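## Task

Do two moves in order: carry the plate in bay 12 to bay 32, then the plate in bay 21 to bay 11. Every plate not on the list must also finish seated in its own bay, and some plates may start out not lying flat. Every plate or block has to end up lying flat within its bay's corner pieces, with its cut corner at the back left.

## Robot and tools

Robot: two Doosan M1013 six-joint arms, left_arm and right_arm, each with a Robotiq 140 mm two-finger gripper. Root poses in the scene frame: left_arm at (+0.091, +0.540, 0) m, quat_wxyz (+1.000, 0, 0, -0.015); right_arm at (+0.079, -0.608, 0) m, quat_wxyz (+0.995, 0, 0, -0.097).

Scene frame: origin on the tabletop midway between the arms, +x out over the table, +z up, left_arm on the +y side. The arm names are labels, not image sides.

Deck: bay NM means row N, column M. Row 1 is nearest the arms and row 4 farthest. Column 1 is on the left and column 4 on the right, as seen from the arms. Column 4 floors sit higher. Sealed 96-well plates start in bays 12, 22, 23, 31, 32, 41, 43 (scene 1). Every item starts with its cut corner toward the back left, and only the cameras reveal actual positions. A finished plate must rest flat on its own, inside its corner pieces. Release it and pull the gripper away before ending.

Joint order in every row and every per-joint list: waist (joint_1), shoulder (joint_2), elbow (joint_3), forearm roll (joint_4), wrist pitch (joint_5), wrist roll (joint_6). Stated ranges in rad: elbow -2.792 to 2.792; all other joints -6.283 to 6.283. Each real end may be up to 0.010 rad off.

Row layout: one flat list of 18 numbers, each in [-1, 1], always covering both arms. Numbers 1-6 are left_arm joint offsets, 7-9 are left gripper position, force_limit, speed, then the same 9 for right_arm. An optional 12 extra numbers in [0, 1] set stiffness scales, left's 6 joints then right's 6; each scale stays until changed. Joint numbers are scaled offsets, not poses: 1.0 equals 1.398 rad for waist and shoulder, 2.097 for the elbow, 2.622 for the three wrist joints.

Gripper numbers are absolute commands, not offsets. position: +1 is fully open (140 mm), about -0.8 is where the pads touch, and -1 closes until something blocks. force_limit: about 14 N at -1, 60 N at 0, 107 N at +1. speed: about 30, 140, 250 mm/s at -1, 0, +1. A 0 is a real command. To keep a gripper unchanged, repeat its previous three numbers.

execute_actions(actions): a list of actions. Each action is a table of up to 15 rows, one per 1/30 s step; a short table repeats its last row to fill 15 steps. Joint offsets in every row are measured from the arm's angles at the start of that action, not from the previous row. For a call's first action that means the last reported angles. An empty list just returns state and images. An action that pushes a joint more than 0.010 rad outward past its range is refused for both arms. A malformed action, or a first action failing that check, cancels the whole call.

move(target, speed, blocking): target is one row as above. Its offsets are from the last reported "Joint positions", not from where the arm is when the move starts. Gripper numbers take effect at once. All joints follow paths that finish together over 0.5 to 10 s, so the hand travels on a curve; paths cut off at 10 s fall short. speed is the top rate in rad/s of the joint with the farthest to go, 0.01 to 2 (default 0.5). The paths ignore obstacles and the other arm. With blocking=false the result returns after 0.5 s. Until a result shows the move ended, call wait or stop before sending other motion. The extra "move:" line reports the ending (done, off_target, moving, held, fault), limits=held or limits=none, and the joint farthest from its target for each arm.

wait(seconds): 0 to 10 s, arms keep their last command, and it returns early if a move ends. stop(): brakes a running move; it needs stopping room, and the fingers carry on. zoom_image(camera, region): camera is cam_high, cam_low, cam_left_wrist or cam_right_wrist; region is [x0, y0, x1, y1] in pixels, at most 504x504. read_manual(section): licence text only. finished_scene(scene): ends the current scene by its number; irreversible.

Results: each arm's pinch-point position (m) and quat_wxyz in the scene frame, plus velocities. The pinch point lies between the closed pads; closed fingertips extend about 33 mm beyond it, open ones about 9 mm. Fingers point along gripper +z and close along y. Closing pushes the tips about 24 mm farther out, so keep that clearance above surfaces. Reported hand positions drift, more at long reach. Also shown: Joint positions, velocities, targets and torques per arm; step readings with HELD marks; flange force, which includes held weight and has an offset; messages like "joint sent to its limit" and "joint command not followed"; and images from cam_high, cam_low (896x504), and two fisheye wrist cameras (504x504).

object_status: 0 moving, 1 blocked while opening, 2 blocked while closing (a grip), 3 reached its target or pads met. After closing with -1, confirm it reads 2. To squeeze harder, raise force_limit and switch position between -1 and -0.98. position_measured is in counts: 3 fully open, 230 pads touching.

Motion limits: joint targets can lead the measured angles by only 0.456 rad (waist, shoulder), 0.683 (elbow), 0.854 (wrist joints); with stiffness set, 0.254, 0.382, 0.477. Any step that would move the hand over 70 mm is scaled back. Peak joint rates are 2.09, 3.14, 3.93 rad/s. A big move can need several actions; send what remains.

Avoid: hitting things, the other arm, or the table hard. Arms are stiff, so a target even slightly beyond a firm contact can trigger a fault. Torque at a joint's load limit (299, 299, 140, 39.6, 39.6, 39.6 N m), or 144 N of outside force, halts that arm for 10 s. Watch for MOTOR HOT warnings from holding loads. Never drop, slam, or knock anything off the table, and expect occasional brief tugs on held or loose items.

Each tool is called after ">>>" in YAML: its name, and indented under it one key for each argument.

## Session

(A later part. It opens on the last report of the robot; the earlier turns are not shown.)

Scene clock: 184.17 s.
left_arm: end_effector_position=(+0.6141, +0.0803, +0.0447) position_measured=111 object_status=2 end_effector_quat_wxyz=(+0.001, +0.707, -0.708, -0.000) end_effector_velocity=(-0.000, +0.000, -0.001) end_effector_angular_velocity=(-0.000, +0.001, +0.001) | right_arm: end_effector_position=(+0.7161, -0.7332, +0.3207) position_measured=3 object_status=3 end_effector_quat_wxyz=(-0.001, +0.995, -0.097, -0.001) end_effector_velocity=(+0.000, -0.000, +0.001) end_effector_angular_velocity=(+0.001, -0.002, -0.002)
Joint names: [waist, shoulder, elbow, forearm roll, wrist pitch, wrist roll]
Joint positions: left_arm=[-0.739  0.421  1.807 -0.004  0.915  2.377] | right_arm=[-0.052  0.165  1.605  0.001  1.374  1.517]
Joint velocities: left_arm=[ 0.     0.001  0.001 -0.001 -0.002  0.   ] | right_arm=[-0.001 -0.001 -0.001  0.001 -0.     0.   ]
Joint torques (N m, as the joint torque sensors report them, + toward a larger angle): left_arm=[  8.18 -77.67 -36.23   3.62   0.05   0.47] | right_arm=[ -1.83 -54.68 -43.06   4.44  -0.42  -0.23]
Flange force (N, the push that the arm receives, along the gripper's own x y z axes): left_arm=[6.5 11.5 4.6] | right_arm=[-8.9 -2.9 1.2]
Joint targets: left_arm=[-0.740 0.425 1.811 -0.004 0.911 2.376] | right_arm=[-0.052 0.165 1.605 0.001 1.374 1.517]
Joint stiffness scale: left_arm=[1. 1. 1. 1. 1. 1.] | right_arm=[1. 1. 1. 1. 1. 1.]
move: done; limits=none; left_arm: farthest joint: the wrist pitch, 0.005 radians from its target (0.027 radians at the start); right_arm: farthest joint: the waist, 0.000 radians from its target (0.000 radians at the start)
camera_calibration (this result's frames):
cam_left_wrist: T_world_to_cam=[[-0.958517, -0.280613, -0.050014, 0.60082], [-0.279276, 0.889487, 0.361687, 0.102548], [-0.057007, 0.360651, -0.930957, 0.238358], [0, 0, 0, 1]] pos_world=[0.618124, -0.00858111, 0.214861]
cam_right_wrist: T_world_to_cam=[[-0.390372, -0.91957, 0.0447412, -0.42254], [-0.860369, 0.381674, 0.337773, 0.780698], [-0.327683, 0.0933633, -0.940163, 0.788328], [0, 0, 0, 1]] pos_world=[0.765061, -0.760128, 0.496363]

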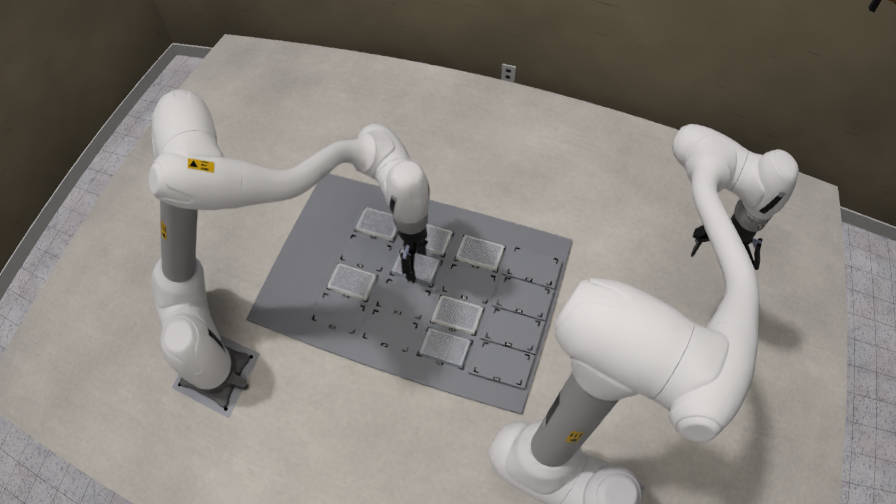

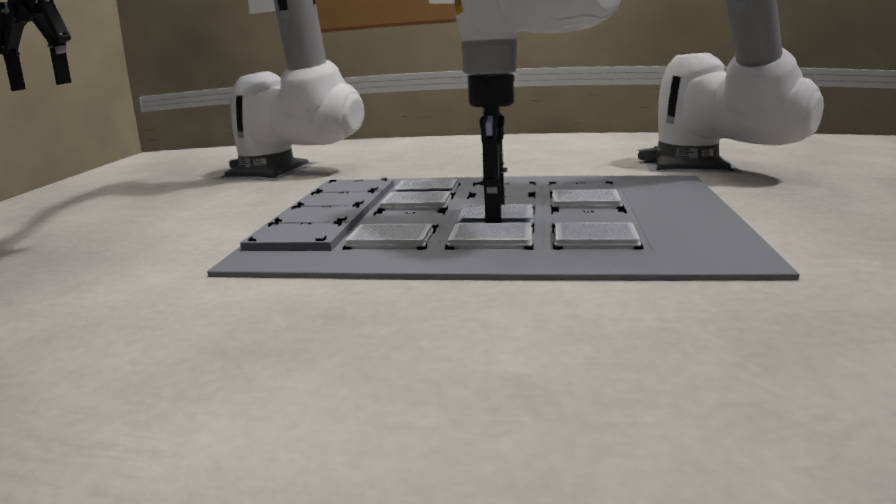

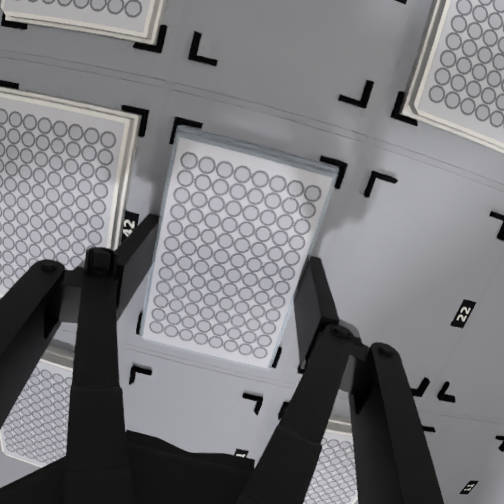

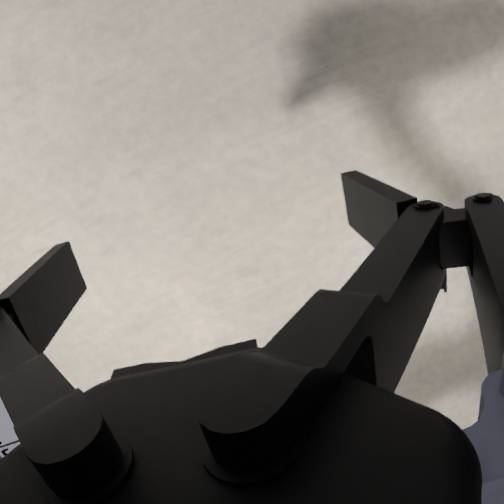

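>>> execute_actions:
  actions:
    - [[0,0.0029,0.0020,0,-0.0020,0,-1,0.2,-0.4,0,0,0,0,0,0,1,0,0],[0,0.0031,0.0021,0,-0.0022,0,-1,0.2,-0.4,0,0,0,0,0,0,1,0,0],[0,0.0033,0.0022,0,-0.0024,0,-1,0.2,-0.4,0,0,0,0,0,0,1,0,0],[0,0.00343,0.00229,0,-0.00248,0,-1,0.2,-0.4,0,0,0,0,0,0,1,0,0],[0,0.00343,0.00229,0,-0.00248,0,-1,0.2,-0.4,0,0,0,0,0,0,1,0,0],[0,0.00343,0.00229,0,-0.00248,0,-1,0.2,-0.4,0,0,0,0,0,0,1,0,0],[0,0.00343,0.00229,0,-0.00248,0,-1,0.2,-0.4,0,0,0,0,0,0,1,0,0],[0,0.00343,0.00229,0,-0.00248,0,-1,0.2,-0.4,0,0,0,0,0,0,1,0,0],[0,0.00343,0.00229,0,-0.00248,0,0.39,0.2,-0.2,0,0,0,0,0,0,1,0,0]]

>>> zoom_image:
  camera: "cam_left_wrist"
  region: [165, 105, 365, 205]

Scene clock: 205.37 s.
left_arm: end_effector_position=(+0.6142, +0.0802, +0.0436) position_measured=80 object_status=0 end_effector_quat_wxyz=(+0.001, +0.707, -0.708, -0.000) end_effector_velocity=(-0.000, -0.000, -0.001) end_effector_angular_velocity=(-0.000, +0.000, -0.000) | right_arm: end_effector_position=(+0.7161, -0.7332, +0.3207) position_measured=3 object_status=3 end_effector_quat_wxyz=(-0.001, +0.995, -0.097, -0.001) end_effector_velocity=(+0.001, +0.000, +0.001) end_effector_angular_velocity=(+0.000, -0.002, -0.000)
Joint names: [waist, shoulder, elbow, forearm roll, wrist pitch, wrist roll]
Joint positions: left_arm=[-0.739  0.422  1.807 -0.004  0.913  2.377] | right_arm=[-0.052  0.165  1.605  0.001  1.374  1.517]
Joint velocities: left_arm=[-0.     0.001  0.    -0.    -0.001 -0.   ] | right_arm=[-0.    -0.    -0.001  0.001 -0.     0.   ]
Joint torques (N m, as the joint torque sensors report them, + toward a larger angle): left_arm=[  6.34 -77.51 -34.99   3.63   0.72   0.28] | right_arm=[ -1.22 -55.93 -42.23   4.46  -0.41  -0.1 ]
Flange force (N, the push that the arm receives, along the gripper's own x y z axes): left_arm=[5.5 7.8 4.8] | right_arm=[-5.6 -2.1 0.3]
Joint targets: left_arm=[-0.739 0.426 1.811 -0.004 0.909 2.377] | right_arm=[-0.052 0.165 1.605 0.001 1.374 1.517]
Joint stiffness scale: left_arm=[1. 1. 1. 1. 1. 1.] | right_arm=[1. 1. 1. 1. 1. 1.]
Step readings (joint positions):
0: left_arm=[-0.739 0.421 1.807 -0.004 0.915 2.377] | right_arm=[-0.052 0.165 1.605 0.001 1.374 1.517]
1: left_arm=[-0.739 0.421 1.807 -0.004 0.915 2.377] | right_arm=[-0.052 0.165 1.605 0.001 1.374 1.517]
2: left_arm=[-0.739 0.421 1.807 -0.004 0.915 2.377] | right_arm=[-0.052 0.165 1.605 0.001 1.374 1.517]
4: left_arm=[-0.739 0.421 1.807 -0.004 0.914 2.377] | right_arm=[-0.052 0.165 1.605 0.001 1.374 1.517]
8: left_arm=[-0.739 0.422 1.807 -0.004 0.914 2.377] | right_arm=[-0.052 0.165 1.605 0.001 1.374 1.517]
15: Joint positions above
camera_calibration (this result's frames):
cam_left_wrist: T_world_to_cam=[[-0.958499, -0.280635, -0.0502419, 0.600833], [-0.279401, 0.889598, 0.361318, 0.103143], [-0.0567035, 0.360361, -0.931088, 0.237206], [0, 0, 0, 1]] pos_world=[0.618167, -0.00862104, 0.213779]
cam_right_wrist: T_world_to_cam=[[-0.390372, -0.919569, 0.0447411, -0.42254], [-0.860368, 0.381674, 0.337773, 0.780698], [-0.327683, 0.0933634, -0.940163, 0.788328], [0, 0, 0, 1]] pos_world=[0.765061, -0.760128, 0.496363]

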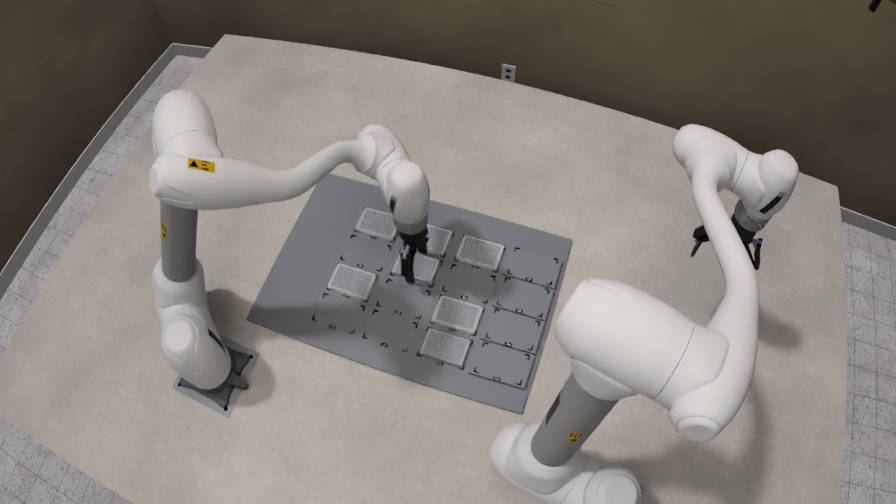

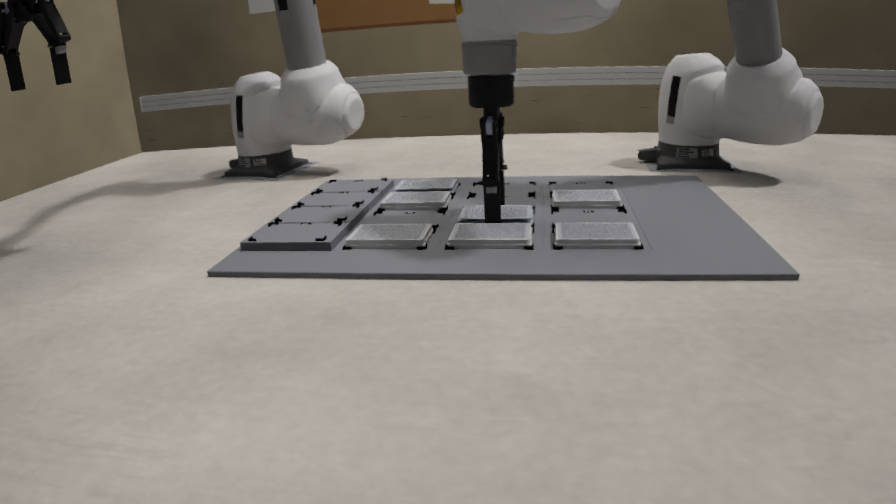

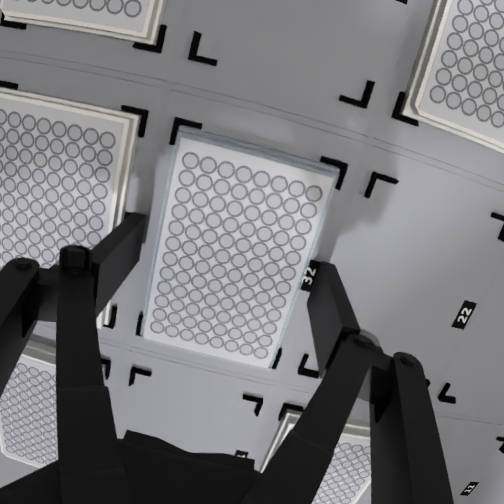

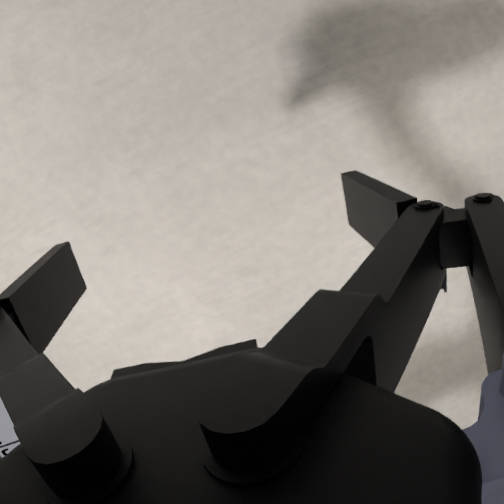

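Region (165, 105, 365, 205) of cam_left_wrist's 504x504 image, scaled by 2.520, with more detail than that image has.

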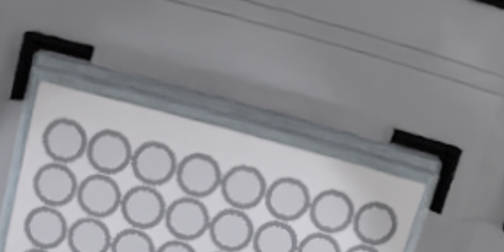

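>>> zoom_image:
  camera: "cam_left_wrist"
  region: [0, 0, 230, 150]

>>> zoom_image:
  camera: "cam_left_wrist"
  region: [330, 0, 504, 170]

>>> zoom_image:
  camera: "cam_left_wrist"
  region: [0, 290, 330, 470]

Region (0, 0, 230, 150) of cam_left_wrist's 504x504 image, scaled by 2.191, with more detail than that image has; it fills the top 329 rows of this view, and the rest is white.

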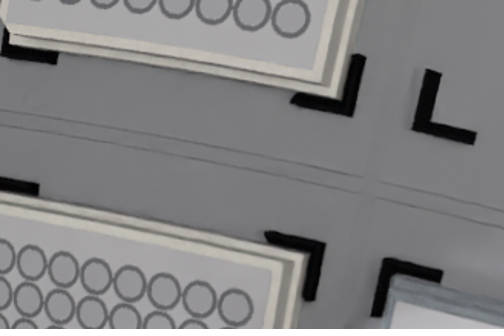

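Region (330, 0, 504, 170) of cam_left_wrist's 504x504 image, scaled by 2.897, with more detail than that image has; it fills the top 492 rows of this view, and the rest is white.

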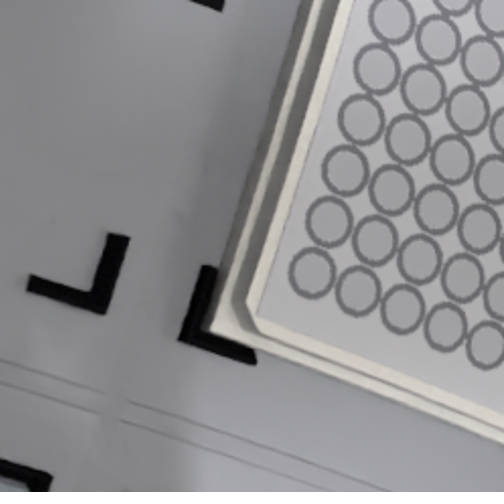

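Region (0, 290, 330, 470) of cam_left_wrist's 504x504 image, scaled by 1.527, with more detail than that image has; it fills the top 275 rows of this view, and the rest is white.

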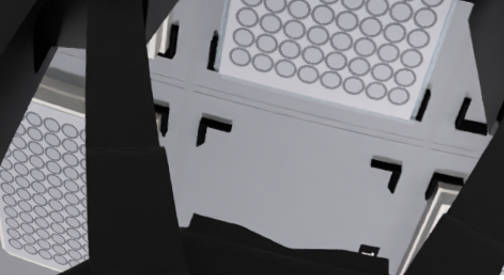

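>>> zoom_image:
  camera: "cam_low"
  region: [335, 215, 445, 260]

>>> zoom_image:
  camera: "cam_low"
  region: [435, 215, 545, 260]

>>> zoom_image:
  camera: "cam_low"
  region: [540, 180, 650, 260]

Region (335, 215, 445, 260) of cam_low's 896x504 image, scaled by 4.582, with more detail than that image has; it fills the top 206 rows of this view, and the rest is white.

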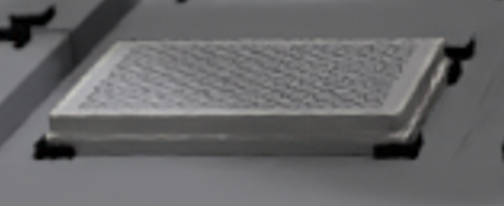

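Region (435, 215, 545, 260) of cam_low's 896x504 image, scaled by 4.582, with more detail than that image has; it fills the top 206 rows of this view, and the rest is white.

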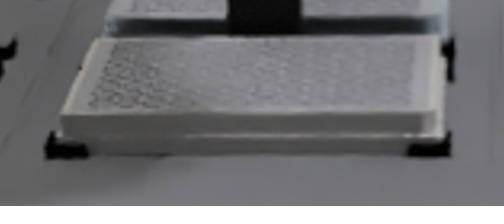

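Region (540, 180, 650, 260) of cam_low's 896x504 image, scaled by 4.582, with more detail than that image has; it fills the top 367 rows of this view, and the rest is white.

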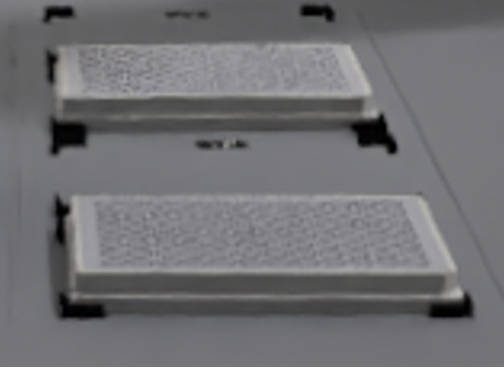

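>>> execute_actions:
  actions:
    - [[0,-0.0027,-0.0014,0,0.0024,0,0.39,0.2,-0.2,0,0,0,0,0,0,1,0,0],[0,-0.0045,-0.0023,0,0.0040,0,0.39,0.2,-0.2,0,0,0,0,0,0,1,0,0],[0,-0.0069,-0.0035,0,0.0060,0,0.39,0.2,-0.2,0,0,0,0,0,0,1,0,0],[0,-0.0094,-0.0048,0,0.0083,0,0.39,0.2,-0.2,0,0,0,0,0,0,1,0,0],[0,-0.0120,-0.0061,0,0.0105,0,0.39,0.2,-0.2,0,0,0,0,0,0,1,0,0],[0,-0.0144,-0.0073,0,0.0125,0,0.39,0.2,-0.2,0,0,0,0,0,0,1,0,0],[0,-0.0162,-0.0082,0,0.0141,0,0.39,0.2,-0.2,0,0,0,0,0,0,1,0,0],[0,-0.0174,-0.0088,0,0.0152,0,0.39,0.2,-0.2,0,0,0,0,0,0,1,0,0],[0,-0.01817,-0.0092,0,0.01587,0,0.39,0.2,-0.2,0,0,0,0,0,0,1,0,0]]

Scene clock: 238.10 s.
left_arm: end_effector_position=(+0.6143, +0.0801, +0.0648) position_measured=80 object_status=3 end_effector_quat_wxyz=(+0.002, +0.707, -0.708, -0.000) end_effector_velocity=(-0.000, +0.001, +0.009) end_effector_angular_velocity=(+0.002, +0.001, -0.000) | right_arm: end_effector_position=(+0.7161, -0.7332, +0.3207) position_measured=3 object_status=3 end_effector_quat_wxyz=(-0.001, +0.995, -0.097, -0.001) end_effector_velocity=(+0.000, +0.001, -0.000) end_effector_angular_velocity=(-0.000, +0.000, +0.001)
Joint names: [waist, shoulder, elbow, forearm roll, wrist pitch, wrist roll]
Joint positions: left_arm=[-0.739  0.401  1.793 -0.004  0.948  2.377] | right_arm=[-0.052  0.165  1.605  0.001  1.374  1.517]
Joint velocities: left_arm=[ 0.    -0.009 -0.007  0.     0.018  0.   ] | right_arm=[ 0.001  0.    -0.    -0.    -0.     0.   ]
Joint torques (N m, as the joint torque sensors report them, + toward a larger angle): left_arm=[  6.91 -72.82 -34.92   3.62   0.15   0.18] | right_arm=[ -2.36 -55.67 -42.75   4.47  -0.39  -0.13]
Flange force (N, the push that the arm receives, along the gripper's own x y z axes): left_arm=[4.7 9.7 1.0] | right_arm=[-6.9 -4.1 1.3]
Joint targets: left_arm=[-0.739 0.396 1.788 -0.004 0.954 2.377] | right_arm=[-0.052 0.165 1.605 0.001 1.374 1.517]
Joint stiffness scale: left_arm=[1. 1. 1. 1. 1. 1.] | right_arm=[1. 1. 1. 1. 1. 1.]
Step readings (joint positions):
0: left_arm=[-0.739 0.422 1.807 -0.004 0.913 2.377] | right_arm=[-0.052 0.165 1.605 0.001 1.374 1.517]
1: left_arm=[-0.739 0.422 1.807 -0.004 0.913 2.377] | right_arm=[-0.052 0.165 1.605 0.001 1.374 1.517]
2: left_arm=[-0.739 0.422 1.807 -0.004 0.913 2.377] | right_arm=[-0.052 0.165 1.605 0.001 1.374 1.517]
4: left_arm=[-0.739 0.420 1.806 -0.004 0.917 2.377] | right_arm=[-0.052 0.165 1.605 0.001 1.374 1.517]
8: left_arm=[-0.739 0.410 1.799 -0.004 0.934 2.377] | right_arm=[-0.052 0.165 1.605 0.001 1.374 1.517]
15: Joint positions above
camera_calibration (this result's frames):
cam_left_wrist: T_world_to_cam=[[-0.958525, -0.280543, -0.0502585, 0.6019], [-0.279332, 0.889691, 0.361143, 0.0954853], [-0.0566016, 0.360203, -0.931155, 0.256905], [0, 0, 0, 1]] pos_world=[0.618149, -0.00863134, 0.234985]
cam_right_wrist: T_world_to_cam=[[-0.390372, -0.919569, 0.0447411, -0.42254], [-0.860368, 0.381674, 0.337773, 0.780698], [-0.327683, 0.0933634, -0.940164, 0.788328], [0, 0, 0, 1]] pos_world=[0.765061, -0.760128, 0.496363]

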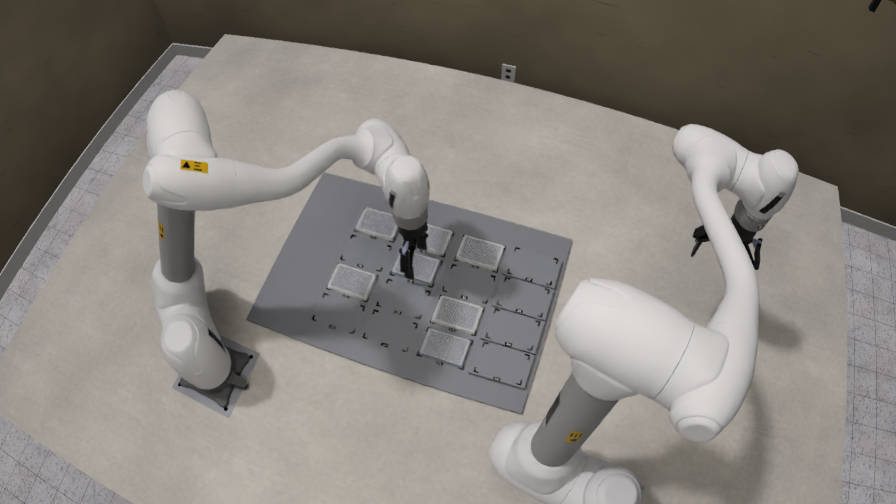

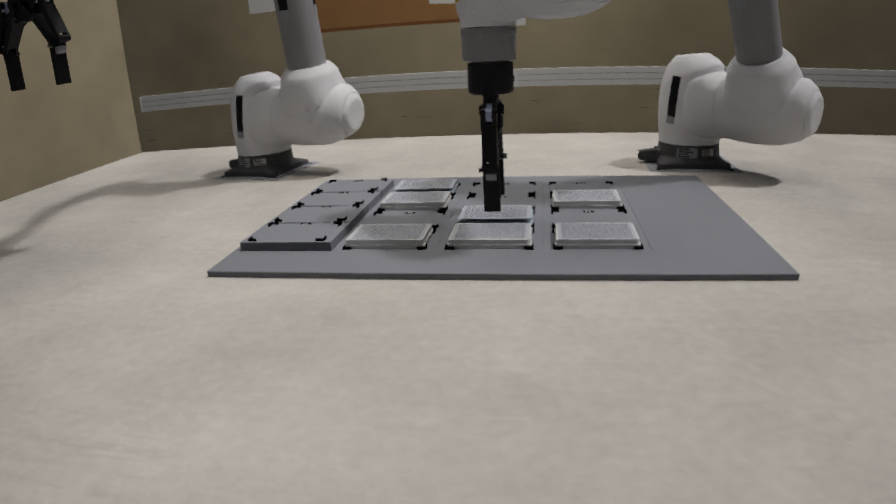

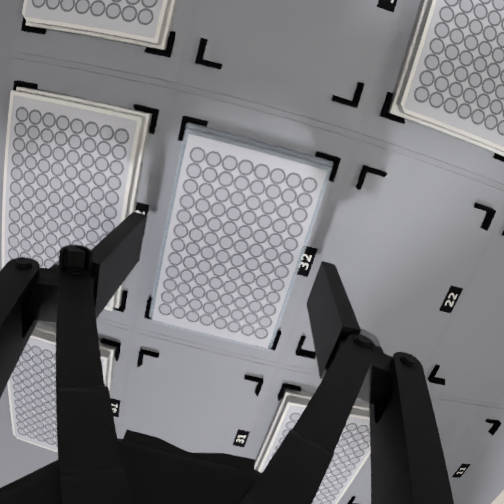

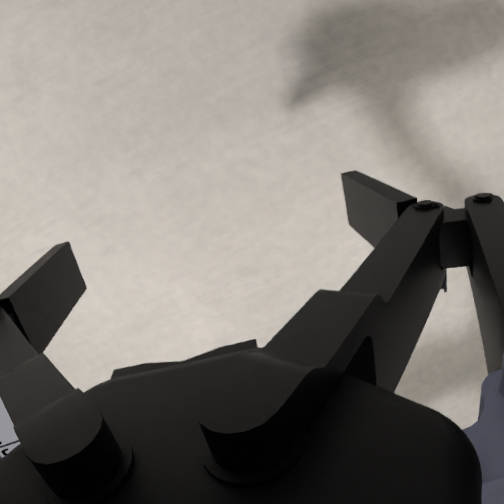

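>>> move:
  target: [0.06196,-0.18371,0.17185,0.00305,-0.04121,0.03436,0.55,0.2,-0.2, 0,0,0,0,0,0,1,0,0]
  speed: 0.45

>>> zoom_image:
  camera: "cam_left_wrist"
  region: [165, 105, 365, 205]

>>> zoom_image:
  camera: "cam_left_wrist"
  region: [100, 180, 370, 360]

Scene clock: 261.73 s.
left_arm: end_effector_position=(+0.5076, +0.2446, +0.0622) position_measured=59 object_status=3 end_effector_quat_wxyz=(-0.001, +0.706, -0.709, +0.000) end_effector_velocity=(-0.000, +0.001, -0.000) end_effector_angular_velocity=(+0.000, -0.001, +0.000) | right_arm: end_effector_position=(+0.7161, -0.7332, +0.3207) position_measured=3 object_status=3 end_effector_quat_wxyz=(-0.001, +0.995, -0.097, -0.001) end_effector_velocity=(+0.001, -0.000, +0.001) end_effector_angular_velocity=(-0.001, -0.001, +0.000)
Joint names: [waist, shoulder, elbow, forearm roll, wrist pitch, wrist roll]
Joint positions: left_arm=[-0.655  0.148  2.149  0.002  0.844  2.461] | right_arm=[-0.052  0.165  1.605  0.001  1.374  1.517]
Joint velocities: left_arm=[ 0.001 -0.002  0.002  0.001 -0.001  0.001] | right_arm=[ 0.     0.    -0.002 -0.001 -0.     0.   ]
Joint torques (N m, as the joint torque sensors report them, + toward a larger angle): left_arm=[  5.53 -48.38 -32.08   3.4    0.81   0.39] | right_arm=[ -3.05 -55.61 -42.41   4.55  -0.17  -0.14]
Flange force (N, the push that the arm receives, along the gripper's own x y z axes): left_arm=[9.6 6.3 5.0] | right_arm=[-6.2 -5.0 1.0]
Joint targets: left_arm=[-0.653 0.144 2.153 0.004 0.840 2.467] | right_arm=[-0.052 0.165 1.605 0.001 1.374 1.517]
Joint stiffness scale: left_arm=[1. 1. 1. 1. 1. 1.] | right_arm=[1. 1. 1. 1. 1. 1.]
move: done; limits=none; left_arm: farthest joint: the wrist roll, 0.006 radians from its target (0.090 radians at the start); right_arm: farthest joint: the waist, 0.000 radians from its target (0.000 radians at the start)
camera_calibration (this result's frames):
cam_left_wrist: T_world_to_cam=[[-0.959147, -0.277659, -0.0542524, 0.545563], [-0.27802, 0.889583, 0.362419, -0.0804447], [-0.0523666, 0.362696, -0.930435, 0.186415], [0, 0, 0, 1]] pos_world=[0.510672, 0.155431, 0.2322]
cam_right_wrist: T_world_to_cam=[[-0.390372, -0.91957, 0.044741, -0.42254], [-0.860369, 0.381674, 0.337773, 0.780698], [-0.327683, 0.0933635, -0.940163, 0.788328], [0, 0, 0, 1]] pos_world=[0.765061, -0.760128, 0.496363]

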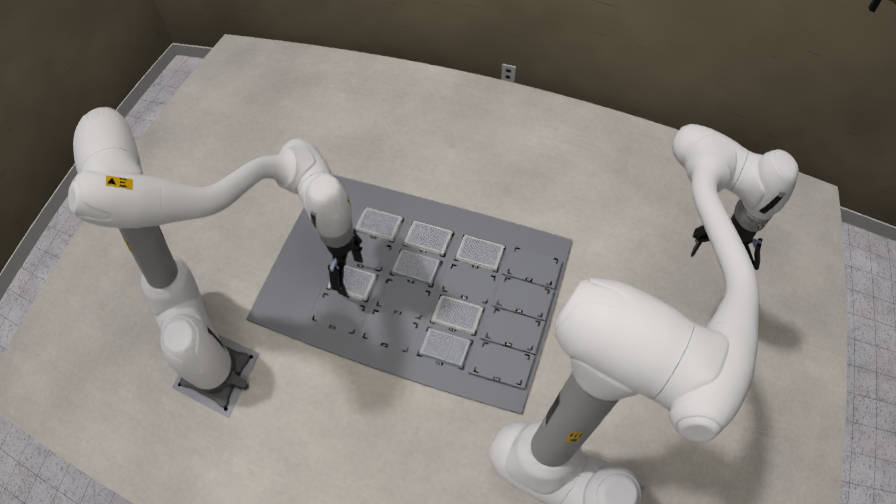

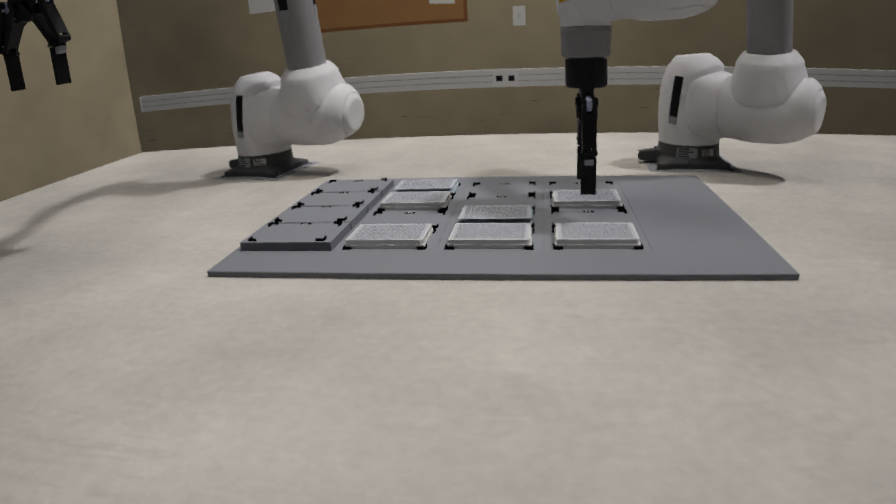

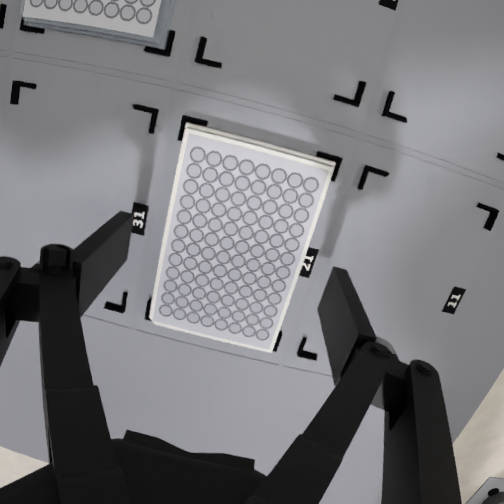

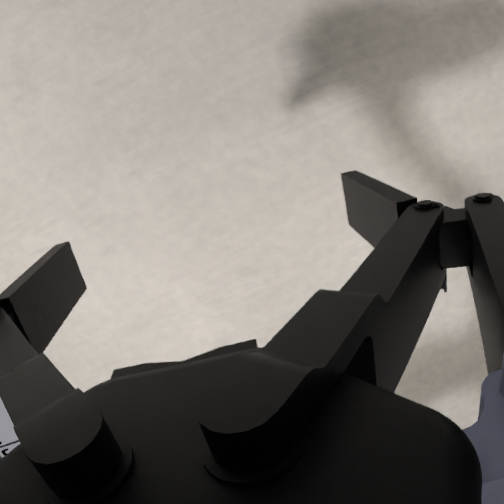

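Region (165, 105, 365, 205) of cam_left_wrist's 504x504 image, scaled by 2.520, with more detail than that image has.

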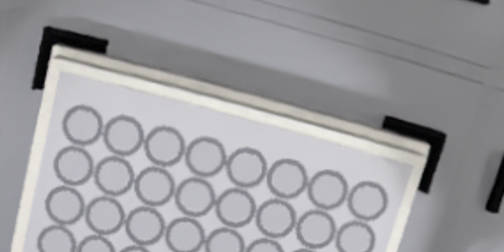

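Region (100, 180, 370, 360) of cam_left_wrist's 504x504 image, scaled by 1.867, with more detail than that image has.

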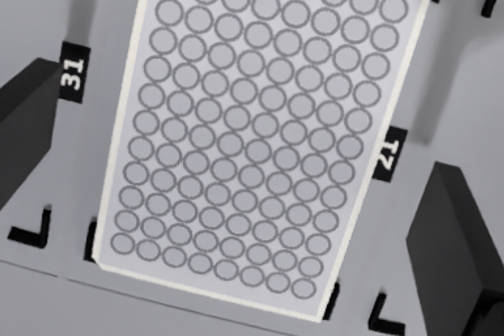

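>>> move:
  target: [-0.00272,0.01867,0.00978,-0.00191,-0.01659,0,0.55,0.2,-0.2, 0,0,0,0,0,0,1,0,0]
  speed: 0.08

>>> zoom_image:
  camera: "cam_left_wrist"
  region: [165, 105, 365, 205]

Scene clock: 294.30 s.
left_arm: end_effector_position=(+0.5062, +0.2441, +0.0442) position_measured=59 object_status=3 end_effector_quat_wxyz=(+0.000, +0.705, -0.709, +0.001) end_effector_velocity=(+0.000, -0.000, -0.001) end_effector_angular_velocity=(-0.000, -0.001, -0.000) | right_arm: end_effector_position=(+0.7161, -0.7332, +0.3207) position_measured=3 object_status=3 end_effector_quat_wxyz=(-0.001, +0.995, -0.097, -0.001) end_effector_velocity=(-0.000, -0.000, +0.000) end_effector_angular_velocity=(+0.000, -0.001, -0.000)
Joint names: [waist, shoulder, elbow, forearm roll, wrist pitch, wrist roll]
Joint positions: left_arm=[-0.656  0.17   2.165 -0.001  0.805  2.461] | right_arm=[-0.052  0.165  1.605  0.001  1.374  1.517]
Joint velocities: left_arm=[-0.     0.001  0.001  0.    -0.003 -0.   ] | right_arm=[-0. -0. -0.  0.  0. -0.]
Joint torques (N m, as the joint torque sensors report them, + toward a larger angle): left_arm=[  6.6  -49.6  -31.69   3.26   0.82   0.17] | right_arm=[ -1.52 -56.06 -42.59   4.62  -0.18  -0.08]
Flange force (N, the push that the arm receives, along the gripper's own x y z axes): left_arm=[9.9 8.7 5.6] | right_arm=[-6.0 -2.4 1.6]
Joint targets: left_arm=[-0.659 0.174 2.169 -0.003 0.801 2.461] | right_arm=[-0.052 0.165 1.605 0.001 1.374 1.517]
Joint stiffness scale: left_arm=[1. 1. 1. 1. 1. 1.] | right_arm=[1. 1. 1. 1. 1. 1.]
move: done; limits=none; left_arm: farthest joint: the elbow, 0.005 radians from its target (0.021 radians at the start); right_arm: farthest joint: the waist, 0.000 radians from its target (0.000 radians at the start)
camera_calibration (this result's frames):
cam_left_wrist: T_world_to_cam=[[-0.959192, -0.277714, -0.0531471, 0.543086], [-0.27774, 0.890151, 0.361237, -0.0740721], [-0.0530119, 0.361257, -0.930958, 0.1704], [0, 0, 0, 1]] pos_world=[0.509384, 0.1552, 0.214257]
cam_right_wrist: T_world_to_cam=[[-0.390372, -0.919569, 0.0447411, -0.42254], [-0.860368, 0.381674, 0.337773, 0.780698], [-0.327683, 0.0933633, -0.940164, 0.788328], [0, 0, 0, 1]] pos_world=[0.765061, -0.760128, 0.496363]

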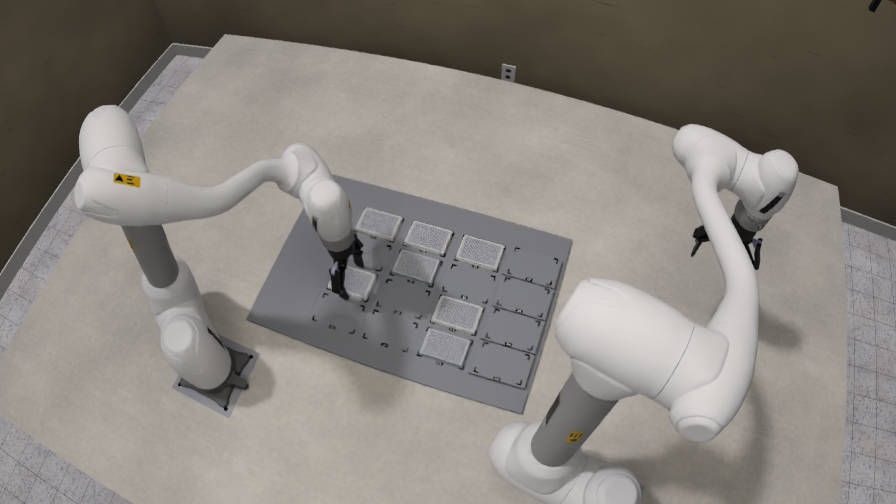

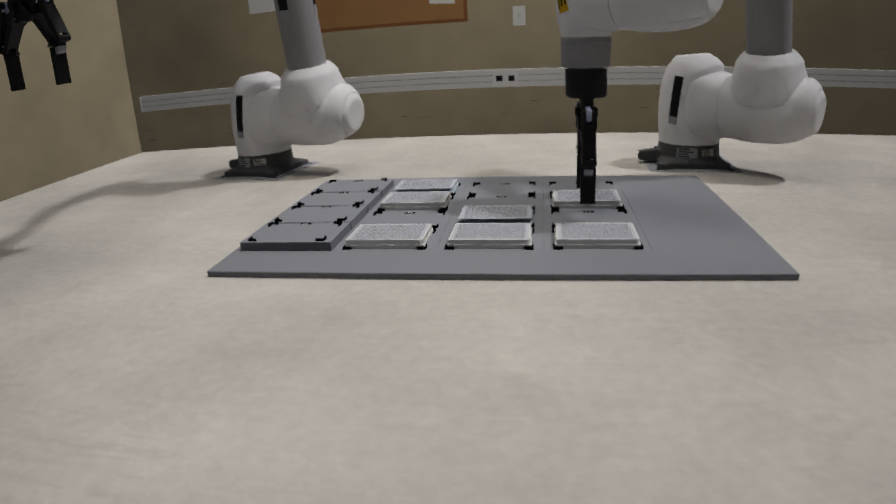

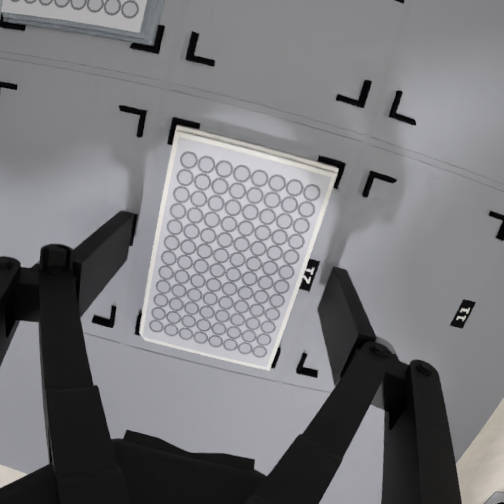

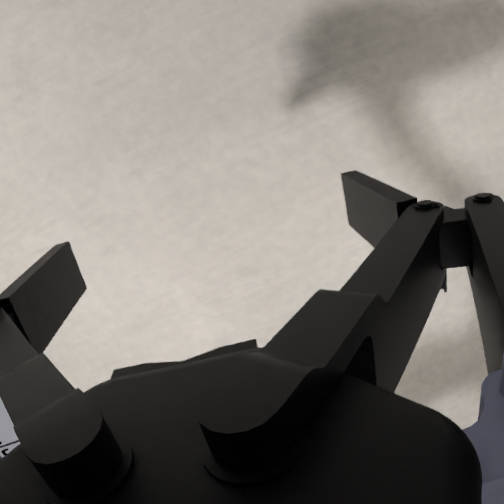

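Region (165, 105, 365, 205) of cam_left_wrist's 504x504 image, scaled by 2.520, with more detail than that image has.

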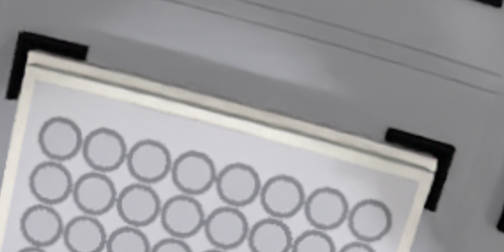

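>>> execute_actions:
  actions:
    - [[0,0,0,0,0,0,-1,0.2,-0.4, 0,0,0,0,0,0,1,0,0]]

>>> zoom_image:
  camera: "cam_left_wrist"
  region: [165, 105, 365, 205]

Scene clock: 298.77 s.
left_arm: end_effector_position=(+0.5063, +0.2441, +0.0442) position_measured=111 object_status=0 end_effector_quat_wxyz=(+0.000, +0.705, -0.709, +0.001) end_effector_velocity=(+0.000, -0.000, +0.000) end_effector_angular_velocity=(+0.000, -0.001, -0.001) | right_arm: end_effector_position=(+0.7161, -0.7332, +0.3207) position_measured=3 object_status=3 end_effector_quat_wxyz=(-0.001, +0.995, -0.097, -0.001) end_effector_velocity=(+0.000, -0.000, +0.001) end_effector_angular_velocity=(+0.000, -0.002, -0.001)
Joint names: [waist, shoulder, elbow, forearm roll, wrist pitch, wrist roll]
Joint positions: left_arm=[-0.657  0.17   2.165 -0.001  0.805  2.461] | right_arm=[-0.052  0.165  1.605  0.001  1.374  1.517]
Joint velocities: left_arm=[-0.    -0.    -0.     0.001 -0.     0.   ] | right_arm=[-0.001 -0.    -0.001  0.001  0.    -0.   ]
Joint torques (N m, as the joint torque sensors report them, + toward a larger angle): left_arm=[  6.64 -31.88 -21.99   3.14  -2.53   0.36] | right_arm=[ -2.47 -55.   -42.43   4.68  -0.12  -0.08]
Flange force (N, the push that the arm receives, along the gripper's own x y z axes): left_arm=[7.0 14.2 -32.9] | right_arm=[-7.3 -3.9 0.7]
Joint targets: left_arm=[-0.656 0.170 2.165 -0.001 0.805 2.461] | right_arm=[-0.052 0.165 1.605 0.001 1.374 1.517]
Joint stiffness scale: left_arm=[1. 1. 1. 1. 1. 1.] | right_arm=[1. 1. 1. 1. 1. 1.]
Step readings (joint positions):
0: left_arm=[-0.657 0.170 2.165 -0.001 0.805 2.461] | right_arm=[-0.052 0.165 1.605 0.001 1.374 1.517]
1: left_arm=[-0.657 0.170 2.165 -0.001 0.805 2.461] | right_arm=[-0.052 0.165 1.605 0.001 1.374 1.517]
2: left_arm=[-0.657 0.170 2.165 -0.001 0.805 2.461] | right_arm=[-0.052 0.165 1.605 0.001 1.374 1.517]
4: left_arm=[-0.657 0.170 2.165 -0.001 0.805 2.461] | right_arm=[-0.052 0.165 1.605 0.001 1.374 1.517]
8: left_arm=[-0.657 0.170 2.165 -0.001 0.805 2.461] | right_arm=[-0.052 0.165 1.605 0.001 1.374 1.517]
15: Joint positions above
camera_calibration (this result's frames):
cam_left_wrist: T_world_to_cam=[[-0.959183, -0.277725, -0.0532551, 0.543141], [-0.277799, 0.890205, 0.361058, -0.0739805], [-0.052867, 0.361115, -0.931021, 0.170457], [0, 0, 0, 1]] pos_world=[0.509432, 0.155147, 0.214335]
cam_right_wrist: T_world_to_cam=[[-0.390372, -0.91957, 0.0447411, -0.42254], [-0.860369, 0.381674, 0.337773, 0.780698], [-0.327683, 0.0933633, -0.940164, 0.788328], [0, 0, 0, 1]] pos_world=[0.765061, -0.760128, 0.496363]

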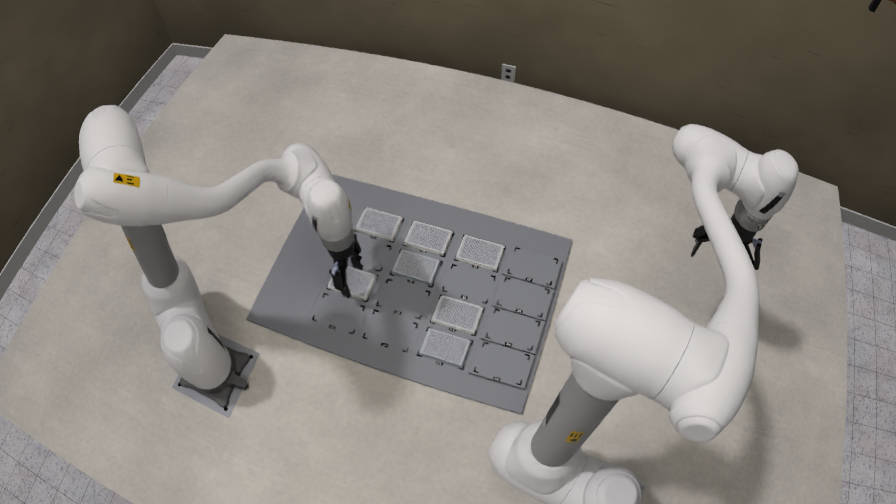

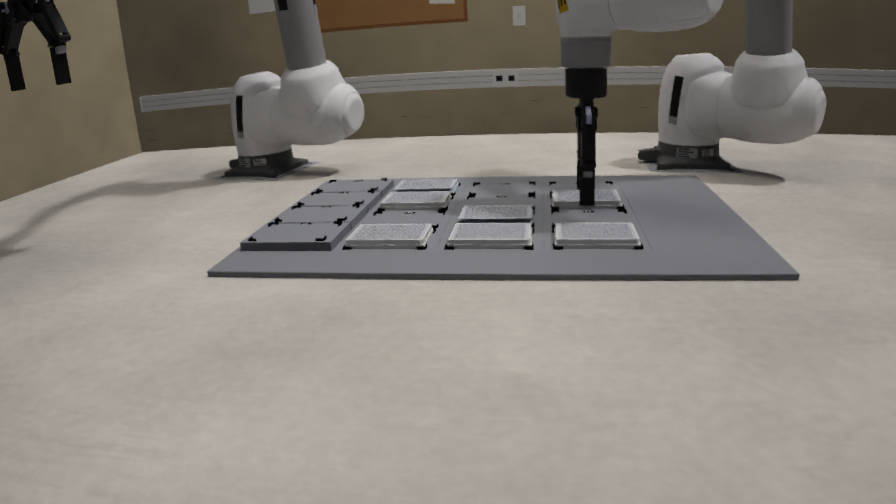

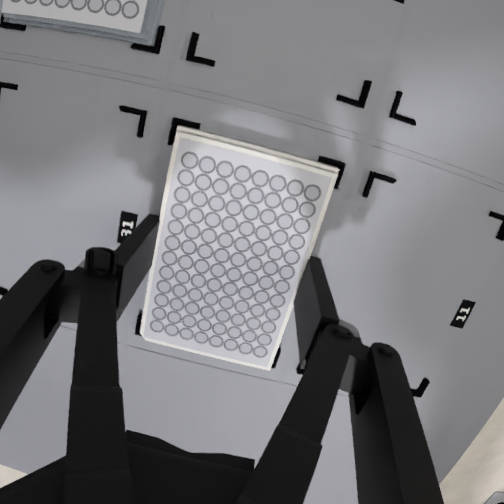

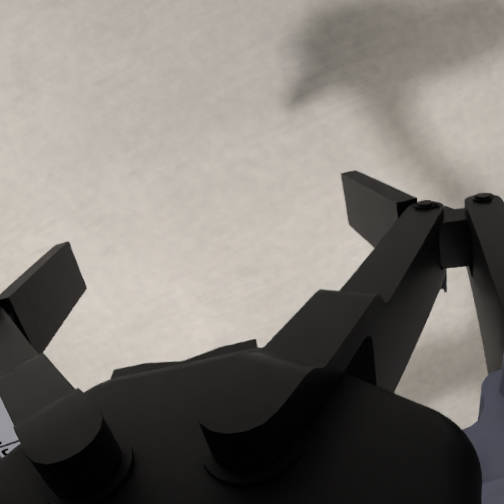

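Region (165, 105, 365, 205) of cam_left_wrist's 504x504 image, scaled by 2.520, with more detail than that image has.

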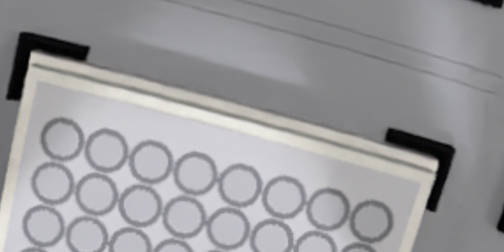

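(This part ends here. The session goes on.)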